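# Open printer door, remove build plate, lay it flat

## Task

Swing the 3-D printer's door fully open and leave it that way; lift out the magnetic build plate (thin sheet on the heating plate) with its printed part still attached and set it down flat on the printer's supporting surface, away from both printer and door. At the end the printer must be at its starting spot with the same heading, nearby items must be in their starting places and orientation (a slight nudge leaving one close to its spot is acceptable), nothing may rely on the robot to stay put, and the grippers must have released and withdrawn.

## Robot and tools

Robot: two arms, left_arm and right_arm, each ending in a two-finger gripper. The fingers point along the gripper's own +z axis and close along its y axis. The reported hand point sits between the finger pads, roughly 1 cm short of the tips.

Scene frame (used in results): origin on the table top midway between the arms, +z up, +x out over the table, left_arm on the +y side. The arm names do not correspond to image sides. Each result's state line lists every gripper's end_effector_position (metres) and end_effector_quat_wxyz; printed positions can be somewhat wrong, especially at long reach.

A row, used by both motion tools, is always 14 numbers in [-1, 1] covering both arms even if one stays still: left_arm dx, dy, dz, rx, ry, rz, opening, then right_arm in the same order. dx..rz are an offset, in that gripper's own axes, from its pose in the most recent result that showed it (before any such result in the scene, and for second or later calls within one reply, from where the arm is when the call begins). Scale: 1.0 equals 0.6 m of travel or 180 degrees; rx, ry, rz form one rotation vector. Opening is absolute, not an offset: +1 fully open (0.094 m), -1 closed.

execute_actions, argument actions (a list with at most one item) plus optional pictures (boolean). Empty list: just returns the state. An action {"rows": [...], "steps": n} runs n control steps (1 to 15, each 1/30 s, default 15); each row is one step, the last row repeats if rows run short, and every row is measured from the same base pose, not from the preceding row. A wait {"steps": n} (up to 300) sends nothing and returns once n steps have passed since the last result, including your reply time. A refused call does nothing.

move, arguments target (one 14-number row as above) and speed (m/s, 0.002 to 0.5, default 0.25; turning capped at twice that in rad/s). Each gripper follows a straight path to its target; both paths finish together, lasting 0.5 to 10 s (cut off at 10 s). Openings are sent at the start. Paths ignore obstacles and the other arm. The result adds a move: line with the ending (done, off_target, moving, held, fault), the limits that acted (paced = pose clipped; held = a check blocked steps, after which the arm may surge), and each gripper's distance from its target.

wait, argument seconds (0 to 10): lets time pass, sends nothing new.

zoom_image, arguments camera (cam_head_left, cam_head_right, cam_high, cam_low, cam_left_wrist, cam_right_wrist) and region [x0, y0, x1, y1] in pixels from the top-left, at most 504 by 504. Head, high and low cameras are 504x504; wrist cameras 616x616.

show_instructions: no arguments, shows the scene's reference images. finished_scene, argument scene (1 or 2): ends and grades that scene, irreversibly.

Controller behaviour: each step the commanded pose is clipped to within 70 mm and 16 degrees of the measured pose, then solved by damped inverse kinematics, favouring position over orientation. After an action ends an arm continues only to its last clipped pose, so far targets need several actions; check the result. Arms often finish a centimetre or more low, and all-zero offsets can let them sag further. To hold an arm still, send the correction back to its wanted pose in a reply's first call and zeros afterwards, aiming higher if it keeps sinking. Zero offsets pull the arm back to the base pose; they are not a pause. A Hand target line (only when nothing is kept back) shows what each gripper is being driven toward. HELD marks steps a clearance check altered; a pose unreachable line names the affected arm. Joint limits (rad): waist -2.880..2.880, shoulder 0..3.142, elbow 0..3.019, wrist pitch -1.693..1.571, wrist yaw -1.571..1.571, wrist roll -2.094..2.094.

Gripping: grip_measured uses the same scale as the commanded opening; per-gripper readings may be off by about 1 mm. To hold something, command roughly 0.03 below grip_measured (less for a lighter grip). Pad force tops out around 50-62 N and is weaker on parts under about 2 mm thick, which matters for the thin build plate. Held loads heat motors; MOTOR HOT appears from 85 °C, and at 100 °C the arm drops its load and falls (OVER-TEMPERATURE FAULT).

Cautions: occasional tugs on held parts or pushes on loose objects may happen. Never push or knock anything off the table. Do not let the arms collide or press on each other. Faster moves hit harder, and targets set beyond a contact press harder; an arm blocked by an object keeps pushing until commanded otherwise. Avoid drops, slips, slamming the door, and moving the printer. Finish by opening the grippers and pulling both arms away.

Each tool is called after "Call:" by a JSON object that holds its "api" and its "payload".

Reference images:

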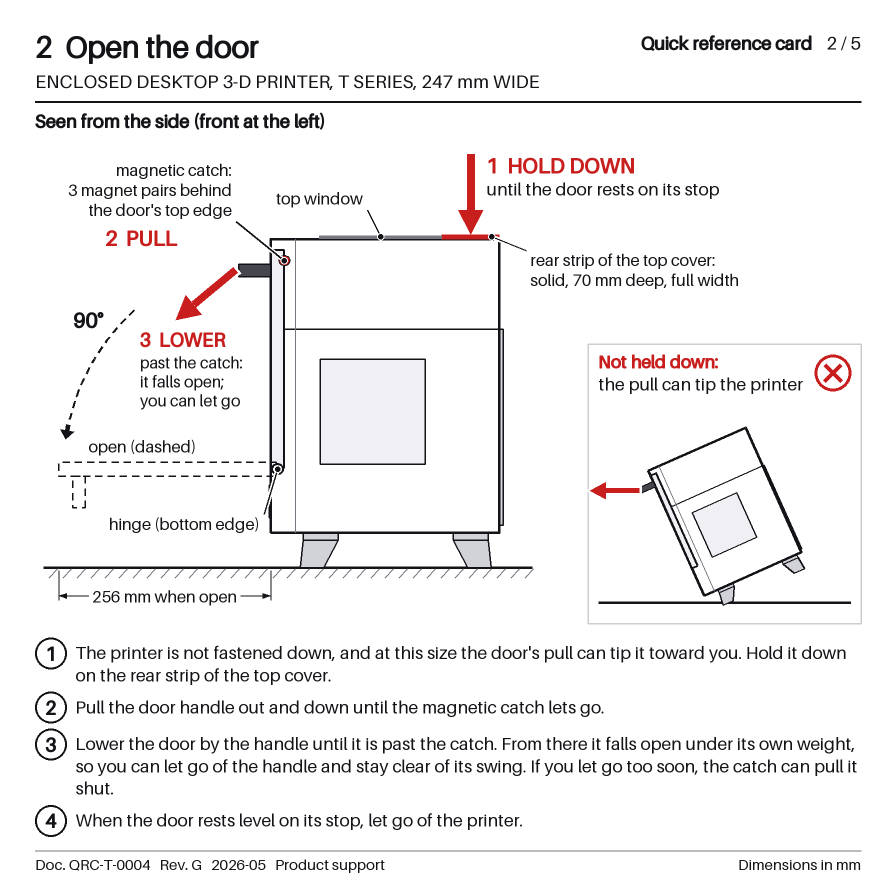

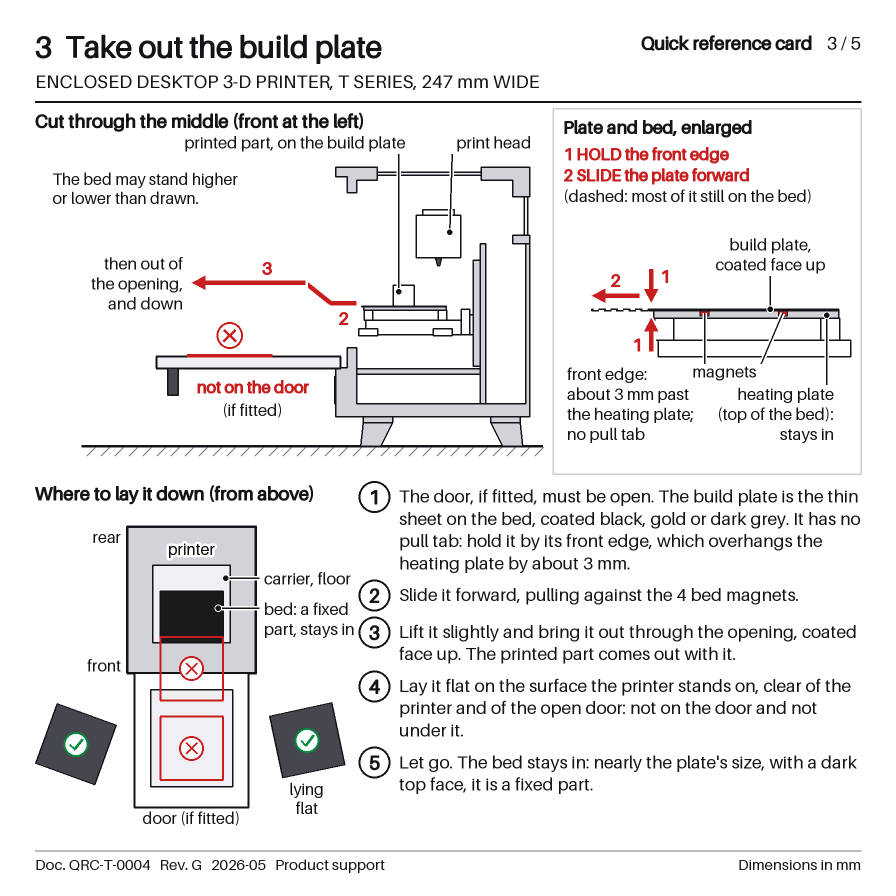

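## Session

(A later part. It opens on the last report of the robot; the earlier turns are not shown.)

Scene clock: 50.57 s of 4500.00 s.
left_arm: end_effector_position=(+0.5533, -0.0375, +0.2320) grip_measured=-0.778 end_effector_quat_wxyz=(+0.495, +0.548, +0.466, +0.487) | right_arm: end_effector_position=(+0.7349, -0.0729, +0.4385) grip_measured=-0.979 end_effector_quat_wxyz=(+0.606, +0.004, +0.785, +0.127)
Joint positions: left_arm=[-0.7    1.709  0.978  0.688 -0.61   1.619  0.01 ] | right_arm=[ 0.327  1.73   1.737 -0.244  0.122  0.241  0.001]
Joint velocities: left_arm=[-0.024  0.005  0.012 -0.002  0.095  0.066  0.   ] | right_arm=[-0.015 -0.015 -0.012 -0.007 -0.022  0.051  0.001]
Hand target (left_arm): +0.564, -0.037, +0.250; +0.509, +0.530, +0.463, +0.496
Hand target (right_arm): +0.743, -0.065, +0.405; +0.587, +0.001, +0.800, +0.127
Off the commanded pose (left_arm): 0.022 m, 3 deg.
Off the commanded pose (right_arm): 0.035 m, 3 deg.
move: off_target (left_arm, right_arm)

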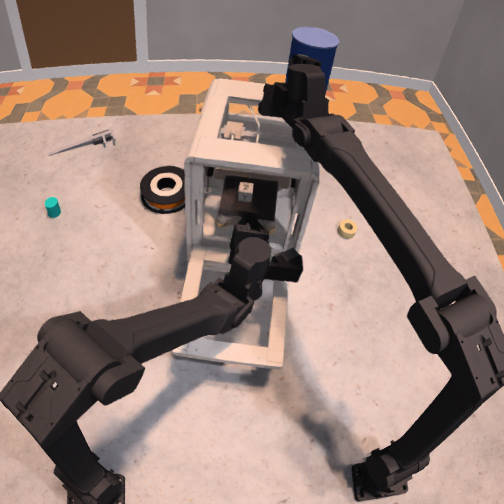

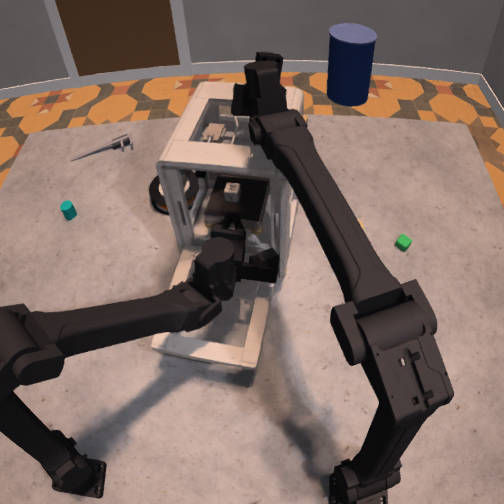

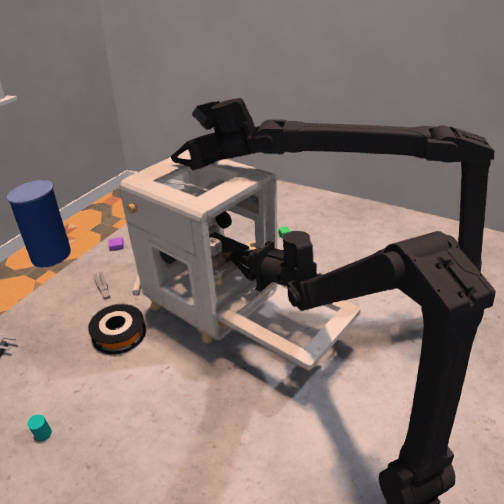

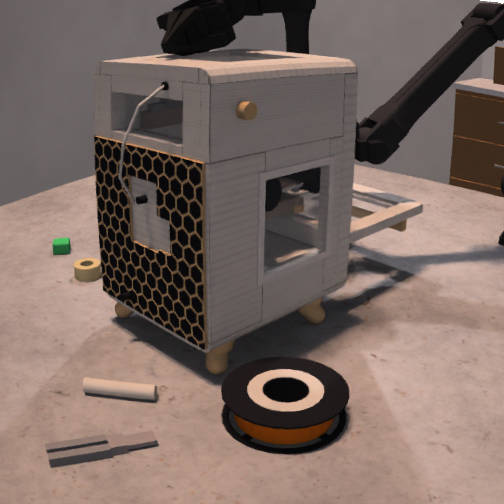

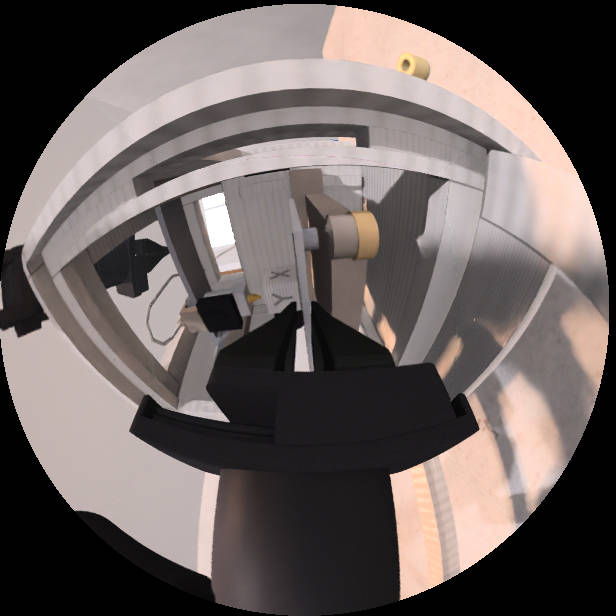

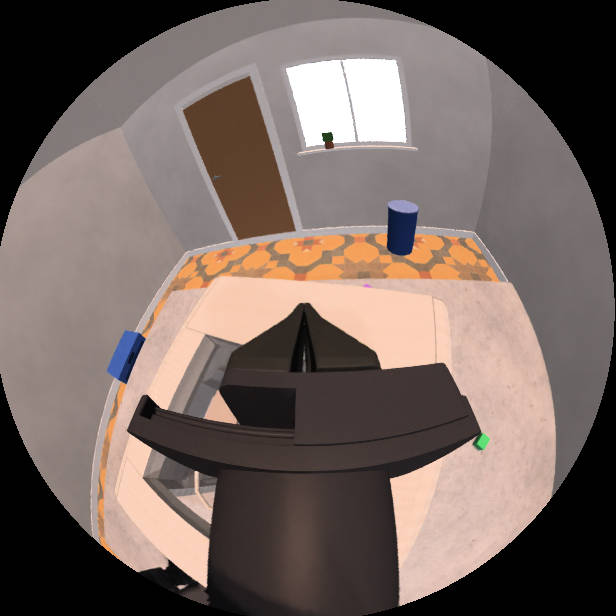

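Call:
{"api": "move", "payload": {"target": [0,0.07,-0.02,-0.02,0,-0.015,-1, 0.05,0,0.03,0,0.015,0,-1], "speed": 0.03}}

Call:
{"api": "move", "payload": {"target": [0,0.04,0.06,-0.01,0,0,-1, 0.05,0,0.03,0,0.015,0,-1], "speed": 0.03}}

Scene clock: 52.77 s of 4500.00 s.
left_arm: end_effector_position=(+0.5528, -0.0372, +0.2308) grip_measured=-0.903 end_effector_quat_wxyz=(+0.501, +0.543, +0.473, +0.480) | right_arm: end_effector_position=(+0.7347, -0.0727, +0.4388) grip_measured=-0.979 end_effector_quat_wxyz=(+0.606, +0.003, +0.785, +0.128)
Joint positions: left_arm=[-0.7    1.709  0.976  0.687 -0.609  1.592  0.005] | right_arm=[ 0.327  1.73   1.737 -0.244  0.12   0.241  0.001]
Joint velocities: left_arm=[-0.005 -0.005  0.007  0.002 -0.022 -0.007 -0.   ] | right_arm=[-0.005  0.005 -0.022  0.017 -0.051 -0.051  0.001]
Hand target (left_arm): +0.543, -0.039, +0.273; +0.524, +0.521, +0.464, +0.489
Hand target (right_arm): +0.742, -0.065, +0.406; +0.587, +0.001, +0.799, +0.127
Off the commanded pose (left_arm): 0.045 m, 4 deg.
Off the commanded pose (right_arm): 0.035 m, 3 deg.
move: off_target (left_arm, right_arm)

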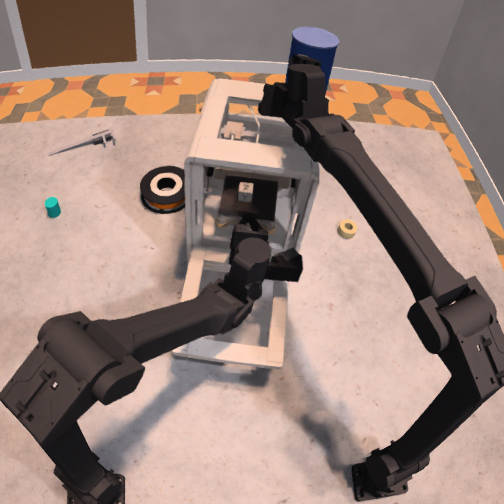

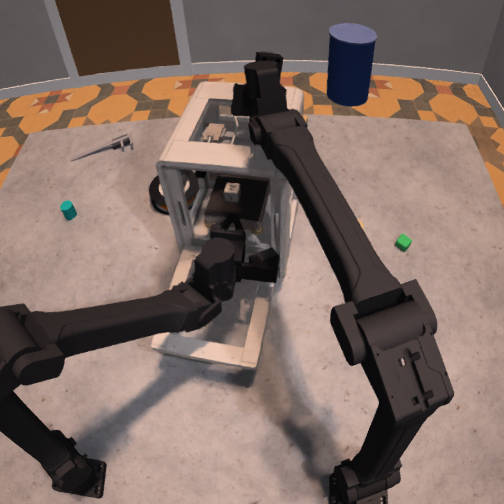

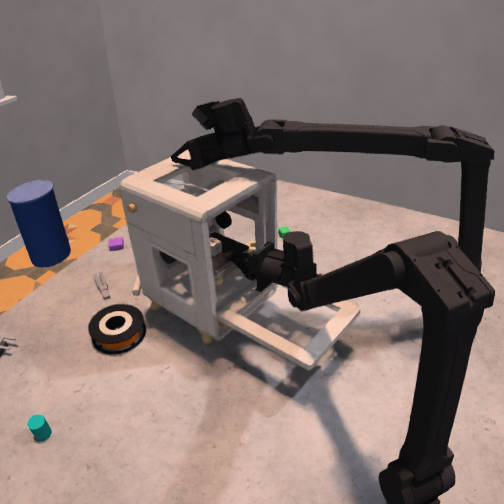

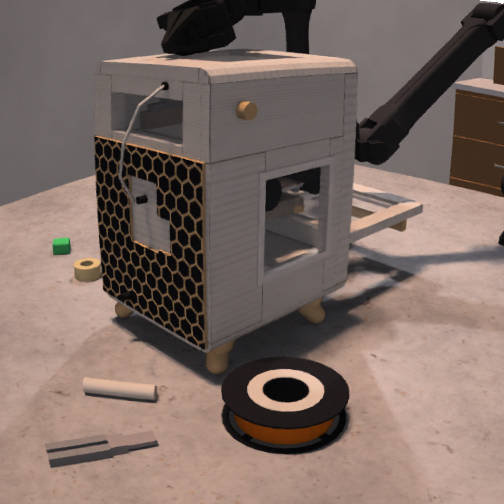

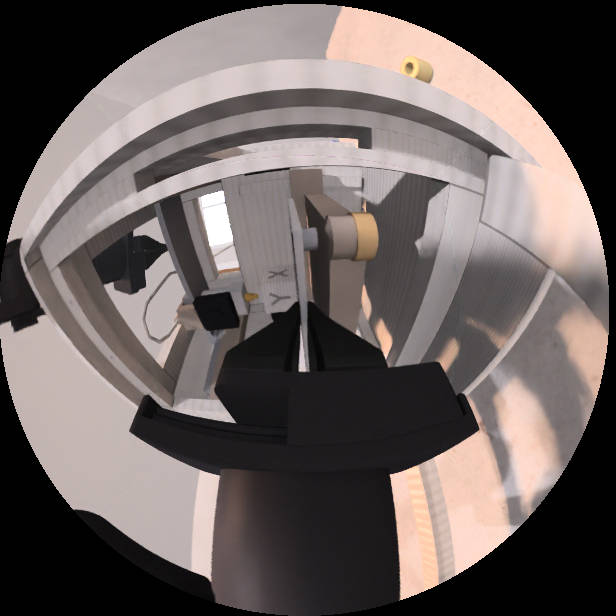

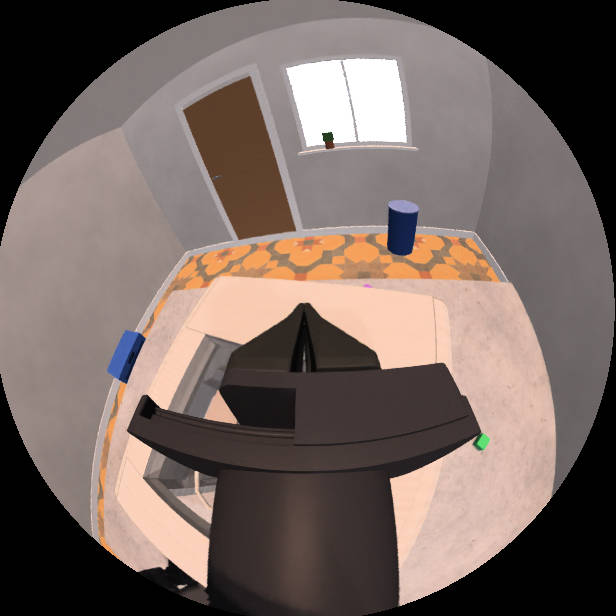

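Scene clock: 54.43 s of 4500.00 s.
left_arm: end_effector_position=(+0.5540, -0.0376, +0.2299) grip_measured=-0.905 end_effector_quat_wxyz=(+0.506, +0.543, +0.474, +0.474) | right_arm: end_effector_position=(+0.7347, -0.0726, +0.4388) grip_measured=-0.979 end_effector_quat_wxyz=(+0.606, +0.003, +0.785, +0.128)
Joint positions: left_arm=[-0.696  1.71   0.976  0.686 -0.595  1.581  0.004] | right_arm=[ 0.327  1.73   1.737 -0.244  0.119  0.241  0.001]
Joint velocities: left_arm=[-0.024 -0.005 -0.002 -0.017  0.037 -0.007  0.   ] | right_arm=[-0.005 -0.005 -0.007 -0.002 -0.007 -0.007  0.   ]
Hand target (left_arm): +0.585, -0.039, +0.254; +0.509, +0.535, +0.465, +0.488
Hand target (right_arm): +0.742, -0.065, +0.406; +0.587, +0.000, +0.799, +0.128
Off the commanded pose (left_arm): 0.043 m, 2 deg.
Off the commanded pose (right_arm): 0.035 m, 3 deg.
move: off_target (left_arm, right_arm)

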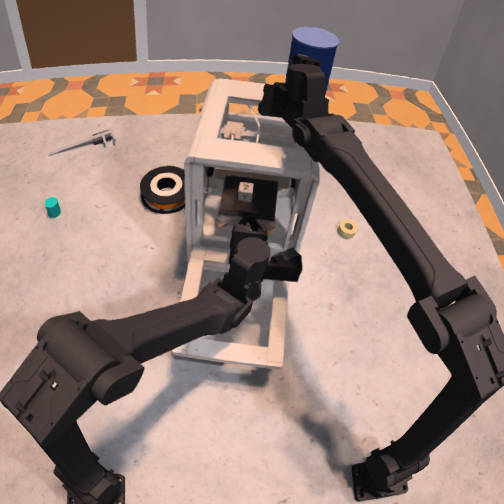

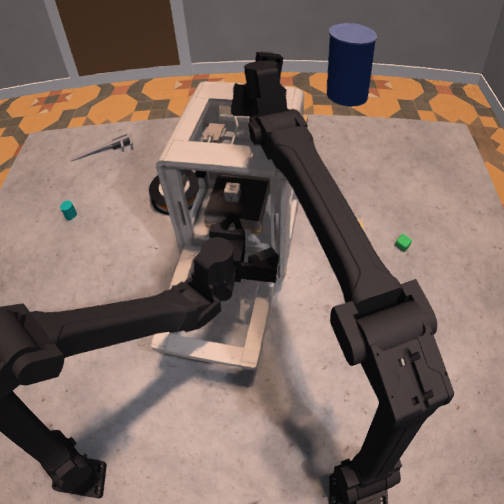

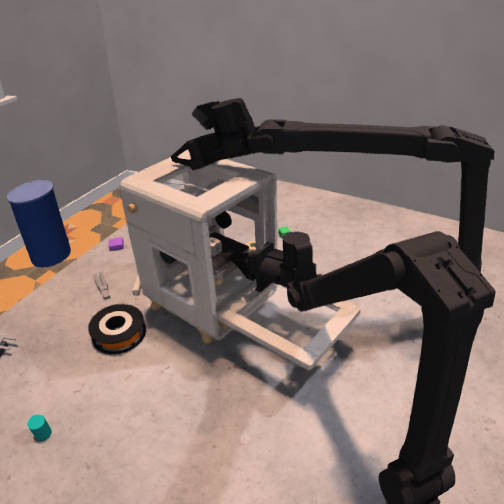

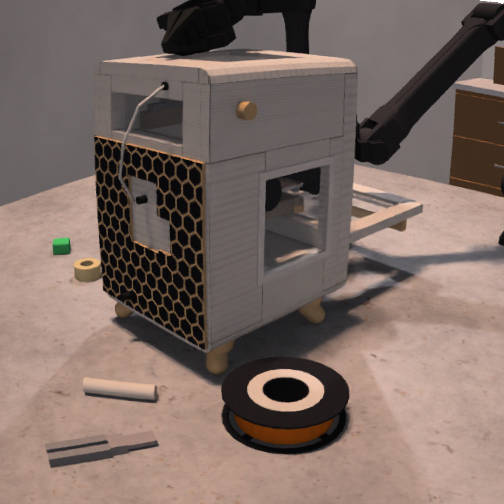

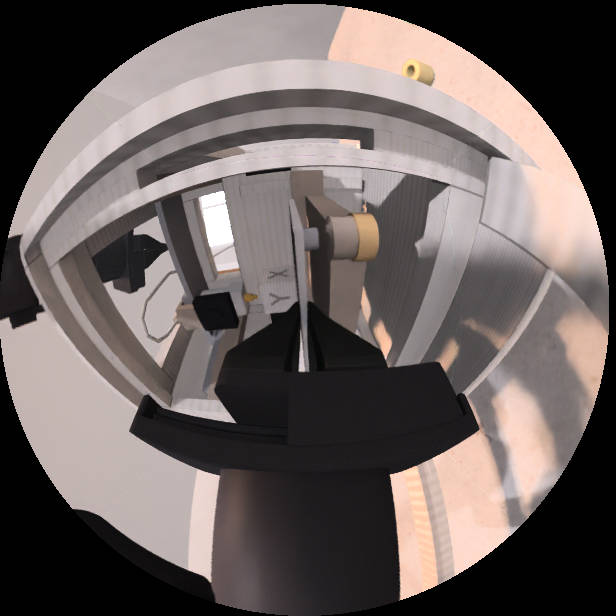

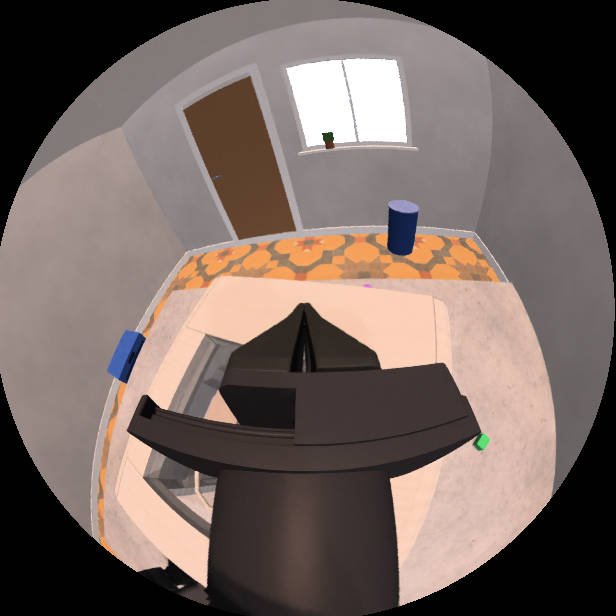

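Call:
{"api": "move", "payload": {"target": [0,0.0,-0.04,0,0,0,-0.92, 0.05,0,0.04,0,0.015,0,-1], "speed": 0.01}}

Call:
{"api": "zoom_image", "payload": {"camera": "cam_left_wrist", "region": [230,200,390,360]}}

Scene clock: 60.37 s of 4500.00 s.
left_arm: end_effector_position=(+0.5521, -0.0366, +0.2288) grip_measured=-0.905 end_effector_quat_wxyz=(+0.507, +0.541, +0.477, +0.471) | right_arm: end_effector_position=(+0.7350, -0.0722, +0.4379) grip_measured=-0.979 end_effector_quat_wxyz=(+0.605, +0.003, +0.786, +0.129)
Joint positions: left_arm=[-0.697  1.707  0.97   0.687 -0.597  1.568  0.004] | right_arm=[ 0.327  1.731  1.737 -0.244  0.118  0.241  0.001]
Joint velocities: left_arm=[ 0.005 -0.005 -0.022 -0.007 -0.022 -0.051  0.001] | right_arm=[-0.015  0.015 -0.022 -0.007 -0.066 -0.081 -0.   ]
Hand target (left_arm): +0.532, -0.035, +0.231; +0.505, +0.543, +0.474, +0.474
Hand target (right_arm): +0.747, -0.063, +0.404; +0.587, -0.000, +0.799, +0.128
Off the commanded pose (left_arm): 0.022 m, 1 deg.
Off the commanded pose (right_arm): 0.037 m, 3 deg.
move: off_target (left_arm, right_arm)

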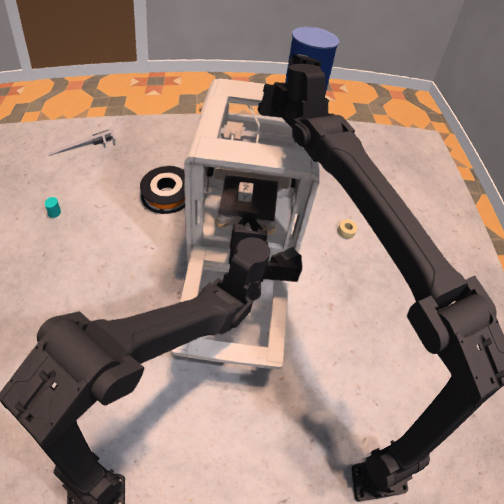

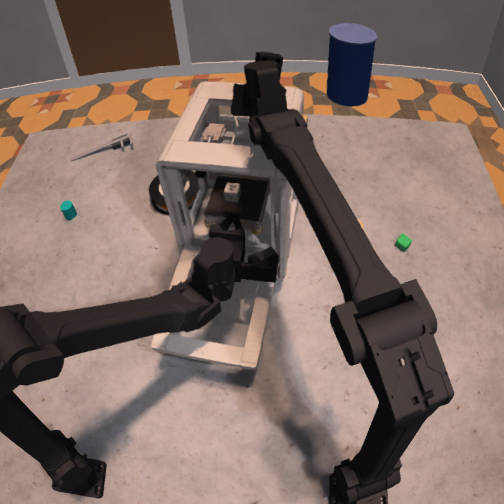

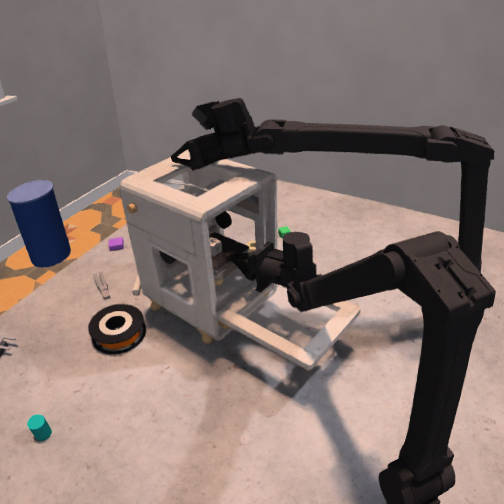

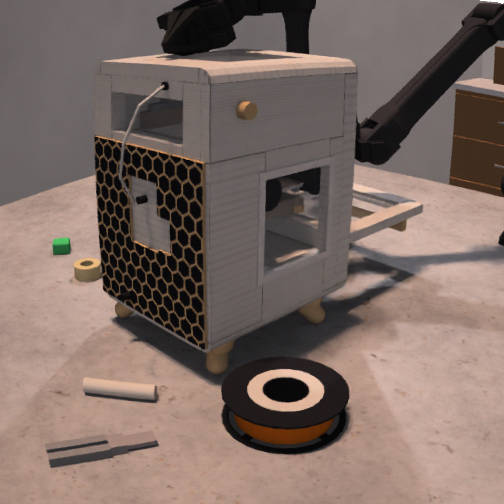

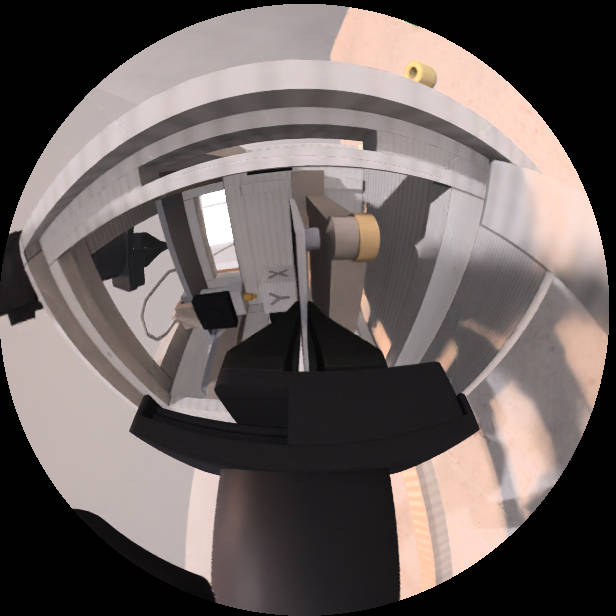

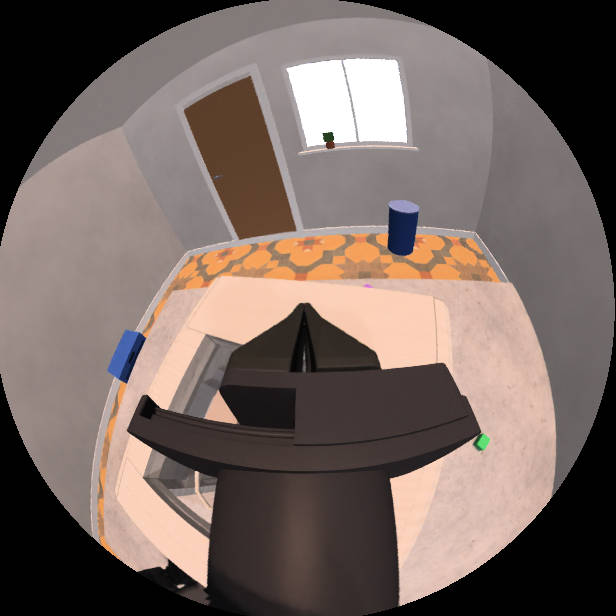

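Region (230, 200, 390, 360) of cam_left_wrist's 616x616 image, scaled by 3.150, with more detail than that image has.

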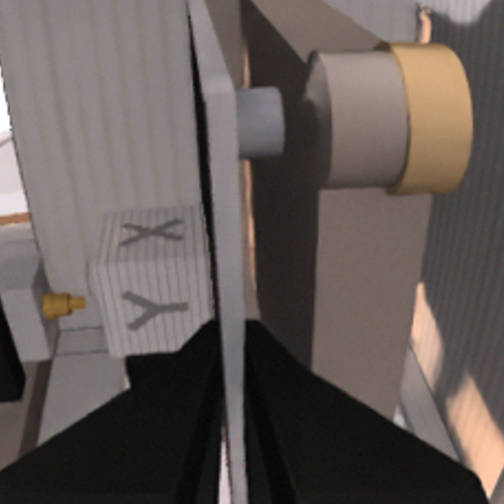

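Lighter: loosen off the bottom, keep pulling; then re-close.

Call:
{"api": "move", "payload": {"target": [0,-0.01,-0.035,0,0,0,-0.885, 0.05,0,0.04,0,0.015,0,-1], "speed": 0.01}}

Call:
{"api": "zoom_image", "payload": {"camera": "cam_left_wrist", "region": [230,200,390,360]}}

Scene clock: 64.83 s of 4500.00 s.
left_arm: end_effector_position=(+0.5507, -0.0358, +0.2286) grip_measured=-0.882 end_effector_quat_wxyz=(+0.512, +0.538, +0.476, +0.471) | right_arm: end_effector_position=(+0.7349, -0.0720, +0.4379) grip_measured=-0.979 end_effector_quat_wxyz=(+0.605, +0.002, +0.786, +0.129)
Joint positions: left_arm=[-0.696  1.707  0.962  0.704 -0.593  1.567  0.006] | right_arm=[ 0.327  1.731  1.737 -0.244  0.116  0.241  0.001]
Joint velocities: left_arm=[-0.015  0.005 -0.007  0.012 -0.007  0.081  0.001] | right_arm=[-0.005 -0.005  0.007 -0.017 -0.037  0.051  0.   ]
Hand target (left_arm): +0.532, -0.034, +0.224; +0.507, +0.541, +0.478, +0.471
Hand target (right_arm): +0.747, -0.063, +0.403; +0.587, -0.001, +0.800, +0.129
Off the commanded pose (left_arm): 0.020 m, 1 deg.
Off the commanded pose (right_arm): 0.038 m, 3 deg.
move: off_target (left_arm, right_arm)

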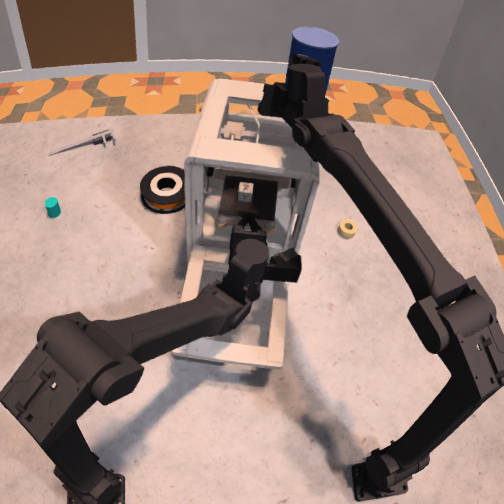

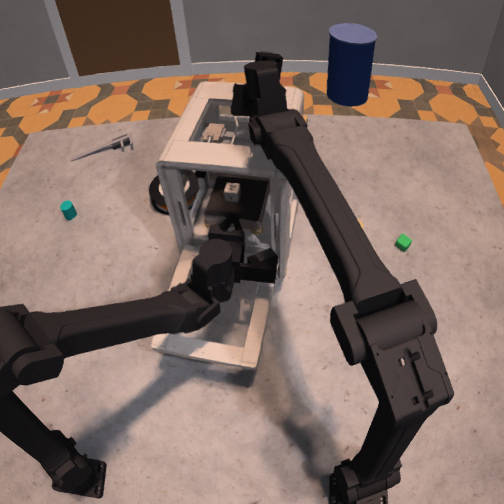

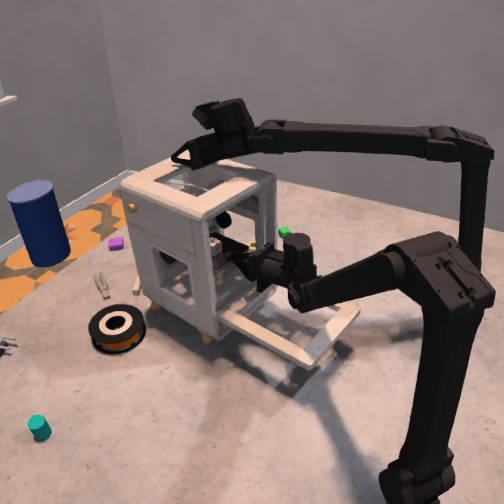

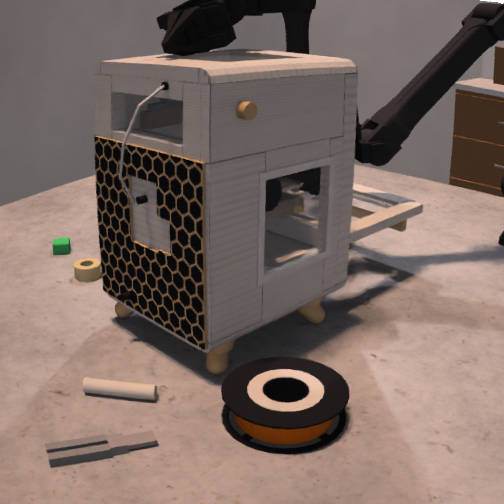

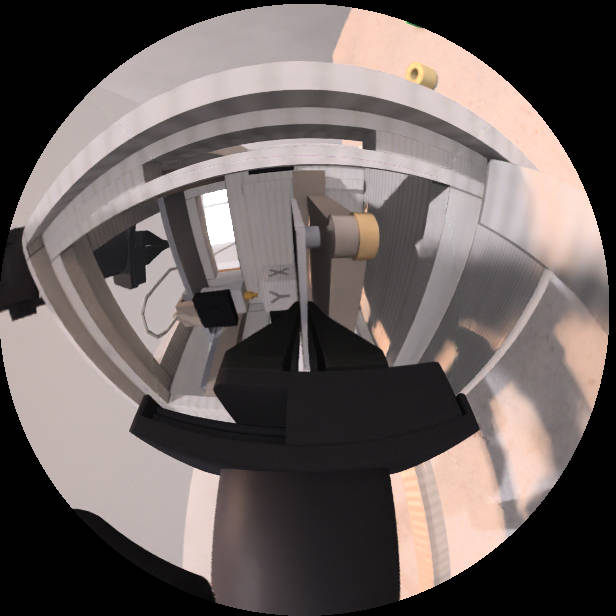

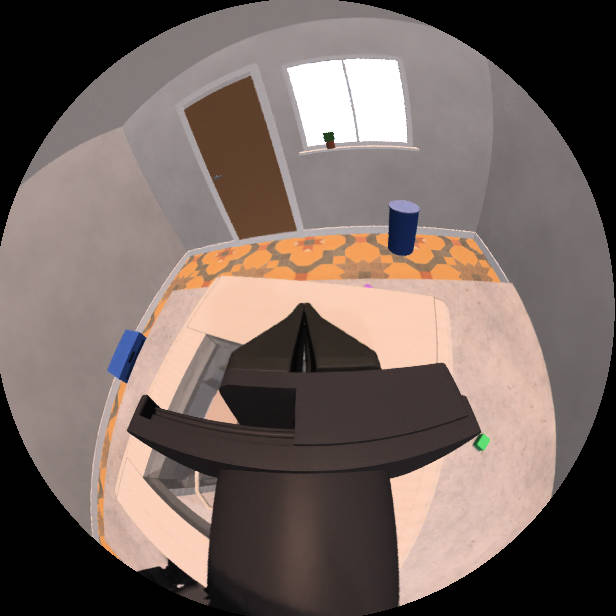

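Region (230, 200, 390, 360) of cam_left_wrist's 616x616 image, scaled by 3.150, with more detail than that image has.

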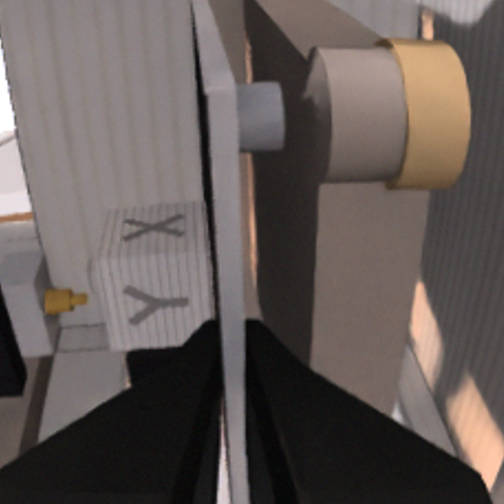

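Call:
{"api": "execute_actions", "payload": {"actions": [{"rows":[[0,0,-0.06,0,0,0,-0.915,0.05,0,0.04,0,0.015,0,-1]],"steps":15}]}}

Call:
{"api": "zoom_image", "payload": {"camera": "cam_left_wrist", "region": [230,200,390,360]}}

Scene clock: 65.70 s of 4500.00 s.
left_arm: end_effector_position=(+0.5163, -0.0282, +0.2186) grip_measured=-0.913 end_effector_quat_wxyz=(+0.500, +0.548, +0.478, +0.471) | right_arm: end_effector_position=(+0.7350, -0.0718, +0.4376) grip_measured=-0.979 end_effector_quat_wxyz=(+0.605, +0.001, +0.786, +0.129)
Joint positions: left_arm=[-0.733  1.651  0.87   0.71  -0.634  1.567  0.004] | right_arm=[ 0.327  1.732  1.737 -0.244  0.116  0.24   0.001]
Joint velocities: left_arm=[-0.005 -0.005 -0.002  0.012 -0.022  0.037 -0.001] | right_arm=[ 0.005  0.005  0.002  0.002  0.007 -0.037 -0.   ]
Hand target (left_arm): +0.515, -0.032, +0.230; +0.512, +0.538, +0.477, +0.470
Hand target (right_arm): +0.747, -0.063, +0.403; +0.586, -0.001, +0.800, +0.129
Off the commanded pose (left_arm): 0.012 m, 2 deg.
Off the commanded pose (right_arm): 0.038 m, 3 deg.
Steps of this call (steps 1 to 11: nothing new was sent; steps 12 to 26: all 15 steps of this action). Readings (end_effector_position):
12: left_arm (+0.5419, -0.0305, +0.2286) | right_arm (+0.7350, -0.0719, +0.4376)
13: left_arm (+0.5368, -0.0278, +0.2275) | right_arm (+0.7350, -0.0719, +0.4376)
15: left_arm (+0.5254, -0.0246, +0.2226) | right_arm (+0.7350, -0.0718, +0.4376)
19: left_arm (+0.5168, -0.0275, +0.2186) | right_arm (+0.7350, -0.0718, +0.4376)
26: the state above

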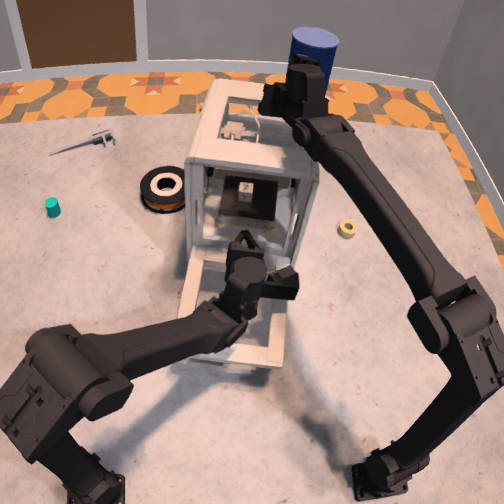

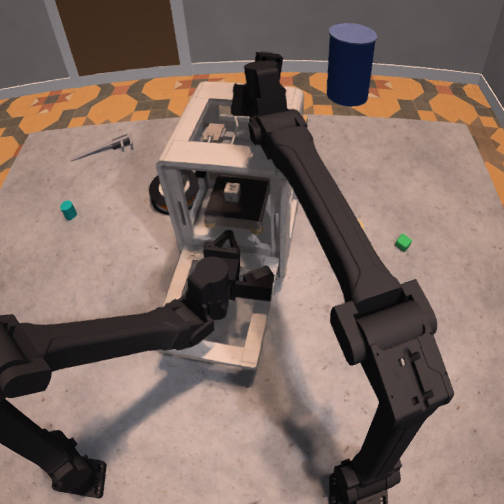

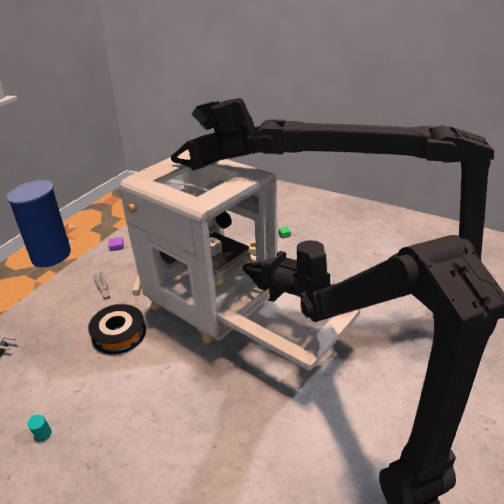

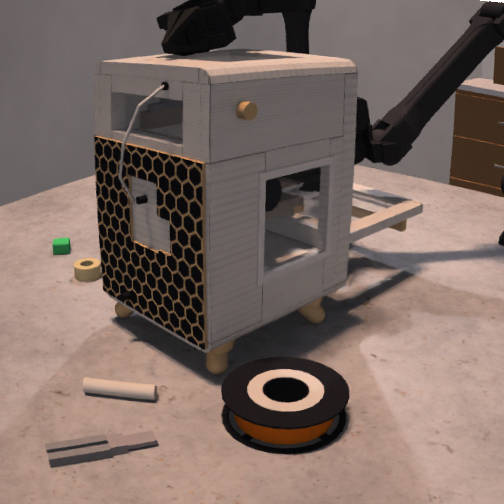

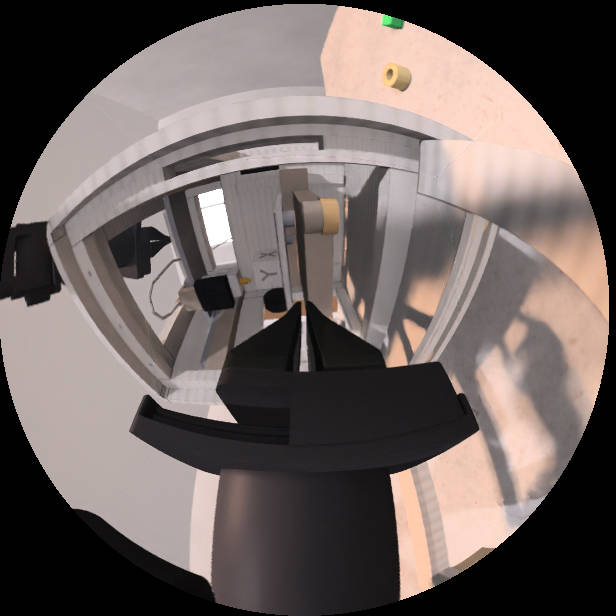

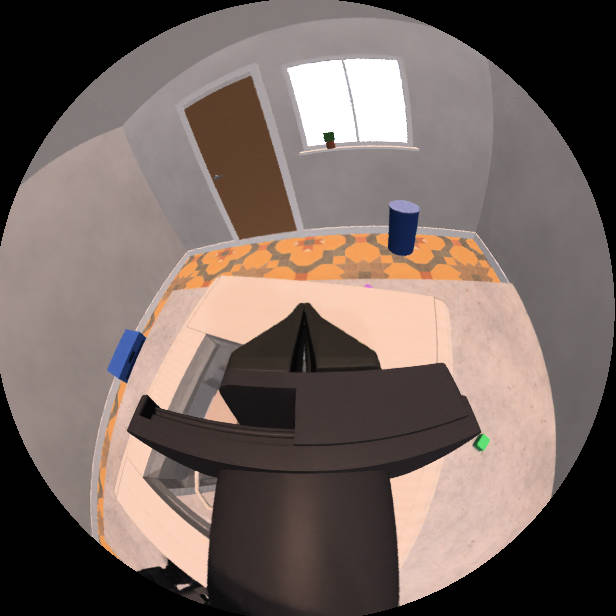

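Region (230, 200, 390, 360) of cam_left_wrist's 616x616 image, scaled by 3.150, with more detail than that image has.

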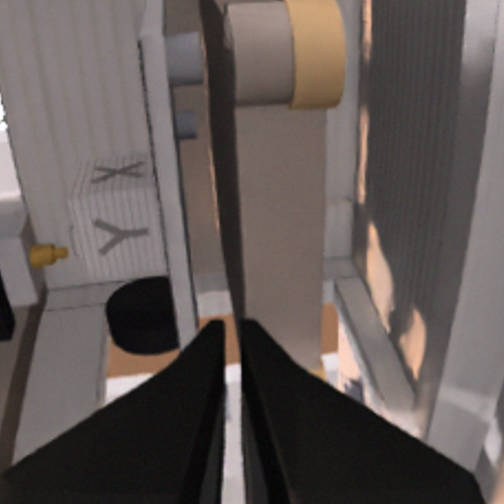

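Call:
{"api": "move", "payload": {"target": [-0.01,0.045,0.06,-0.015,0,0,-0.925, 0.05,0,0.04,0,0.015,0,-1], "speed": 0.02}}

Call:
{"api": "zoom_image", "payload": {"camera": "cam_left_wrist", "region": [230,200,390,360]}}

Scene clock: 68.97 s of 4500.00 s.
left_arm: end_effector_position=(+0.5377, -0.0359, +0.2290) grip_measured=-0.923 end_effector_quat_wxyz=(+0.507, +0.546, +0.468, +0.475) | right_arm: end_effector_position=(+0.7350, -0.0716, +0.4376) grip_measured=-0.979 end_effector_quat_wxyz=(+0.605, +0.001, +0.786, +0.129)
Joint positions: left_arm=[-0.712  1.684  0.932  0.71  -0.603  1.592  0.004] | right_arm=[ 0.327  1.732  1.737 -0.244  0.114  0.239  0.001]
Joint velocities: left_arm=[-0.005 -0.005 -0.007  0.007  0.081 -0.022  0.   ] | right_arm=[-0.005 -0.005 -0.002  0.012  0.051  0.022 -0.001]
Hand target (left_arm): +0.552, -0.038, +0.243; +0.512, +0.536, +0.467, +0.483
Hand target (right_arm): +0.747, -0.063, +0.403; +0.586, -0.002, +0.800, +0.129
Off the commanded pose (left_arm): 0.021 m, 2 deg.
Off the commanded pose (right_arm): 0.038 m, 3 deg.
move: off_target (left_arm, right_arm)

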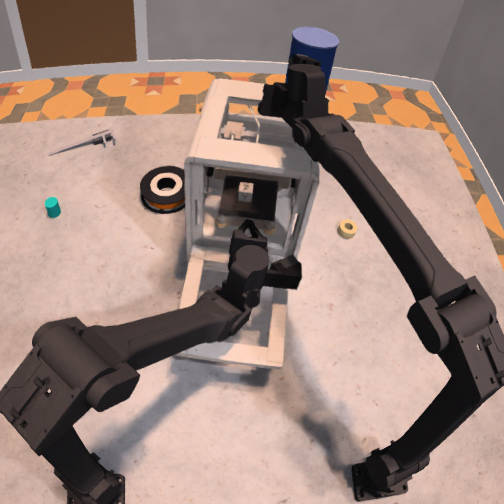

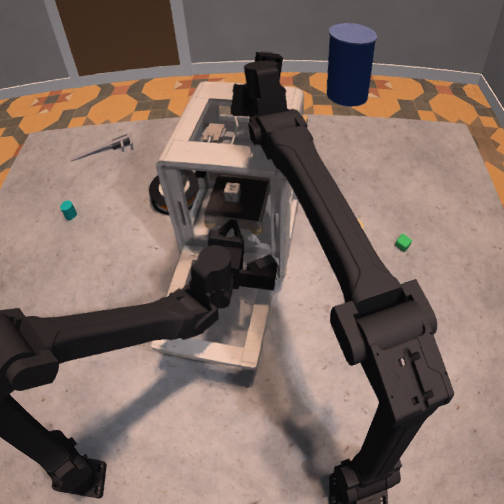

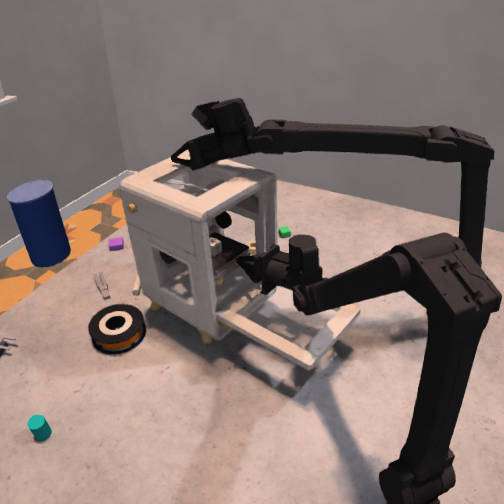

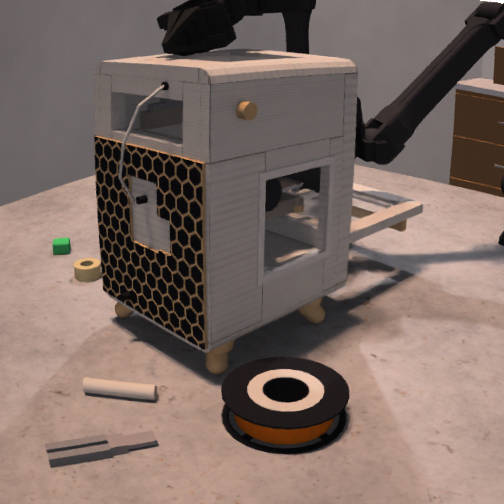

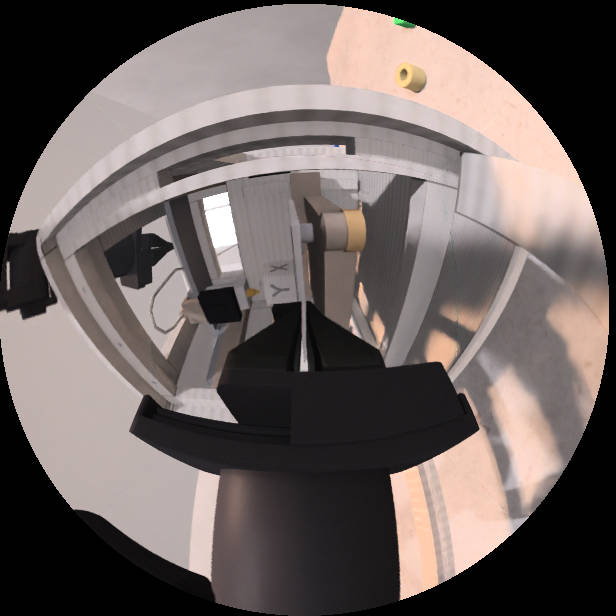

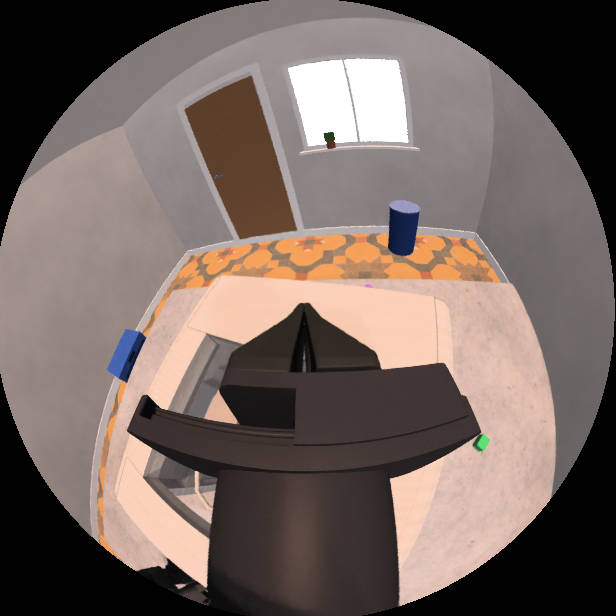

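Region (230, 200, 390, 360) of cam_left_wrist's 616x616 image, scaled by 3.150, with more detail than that image has.

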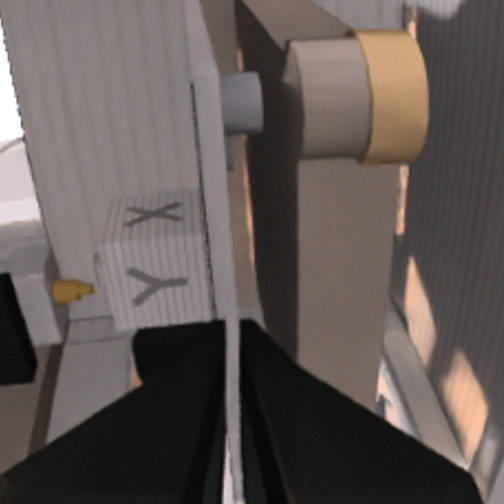

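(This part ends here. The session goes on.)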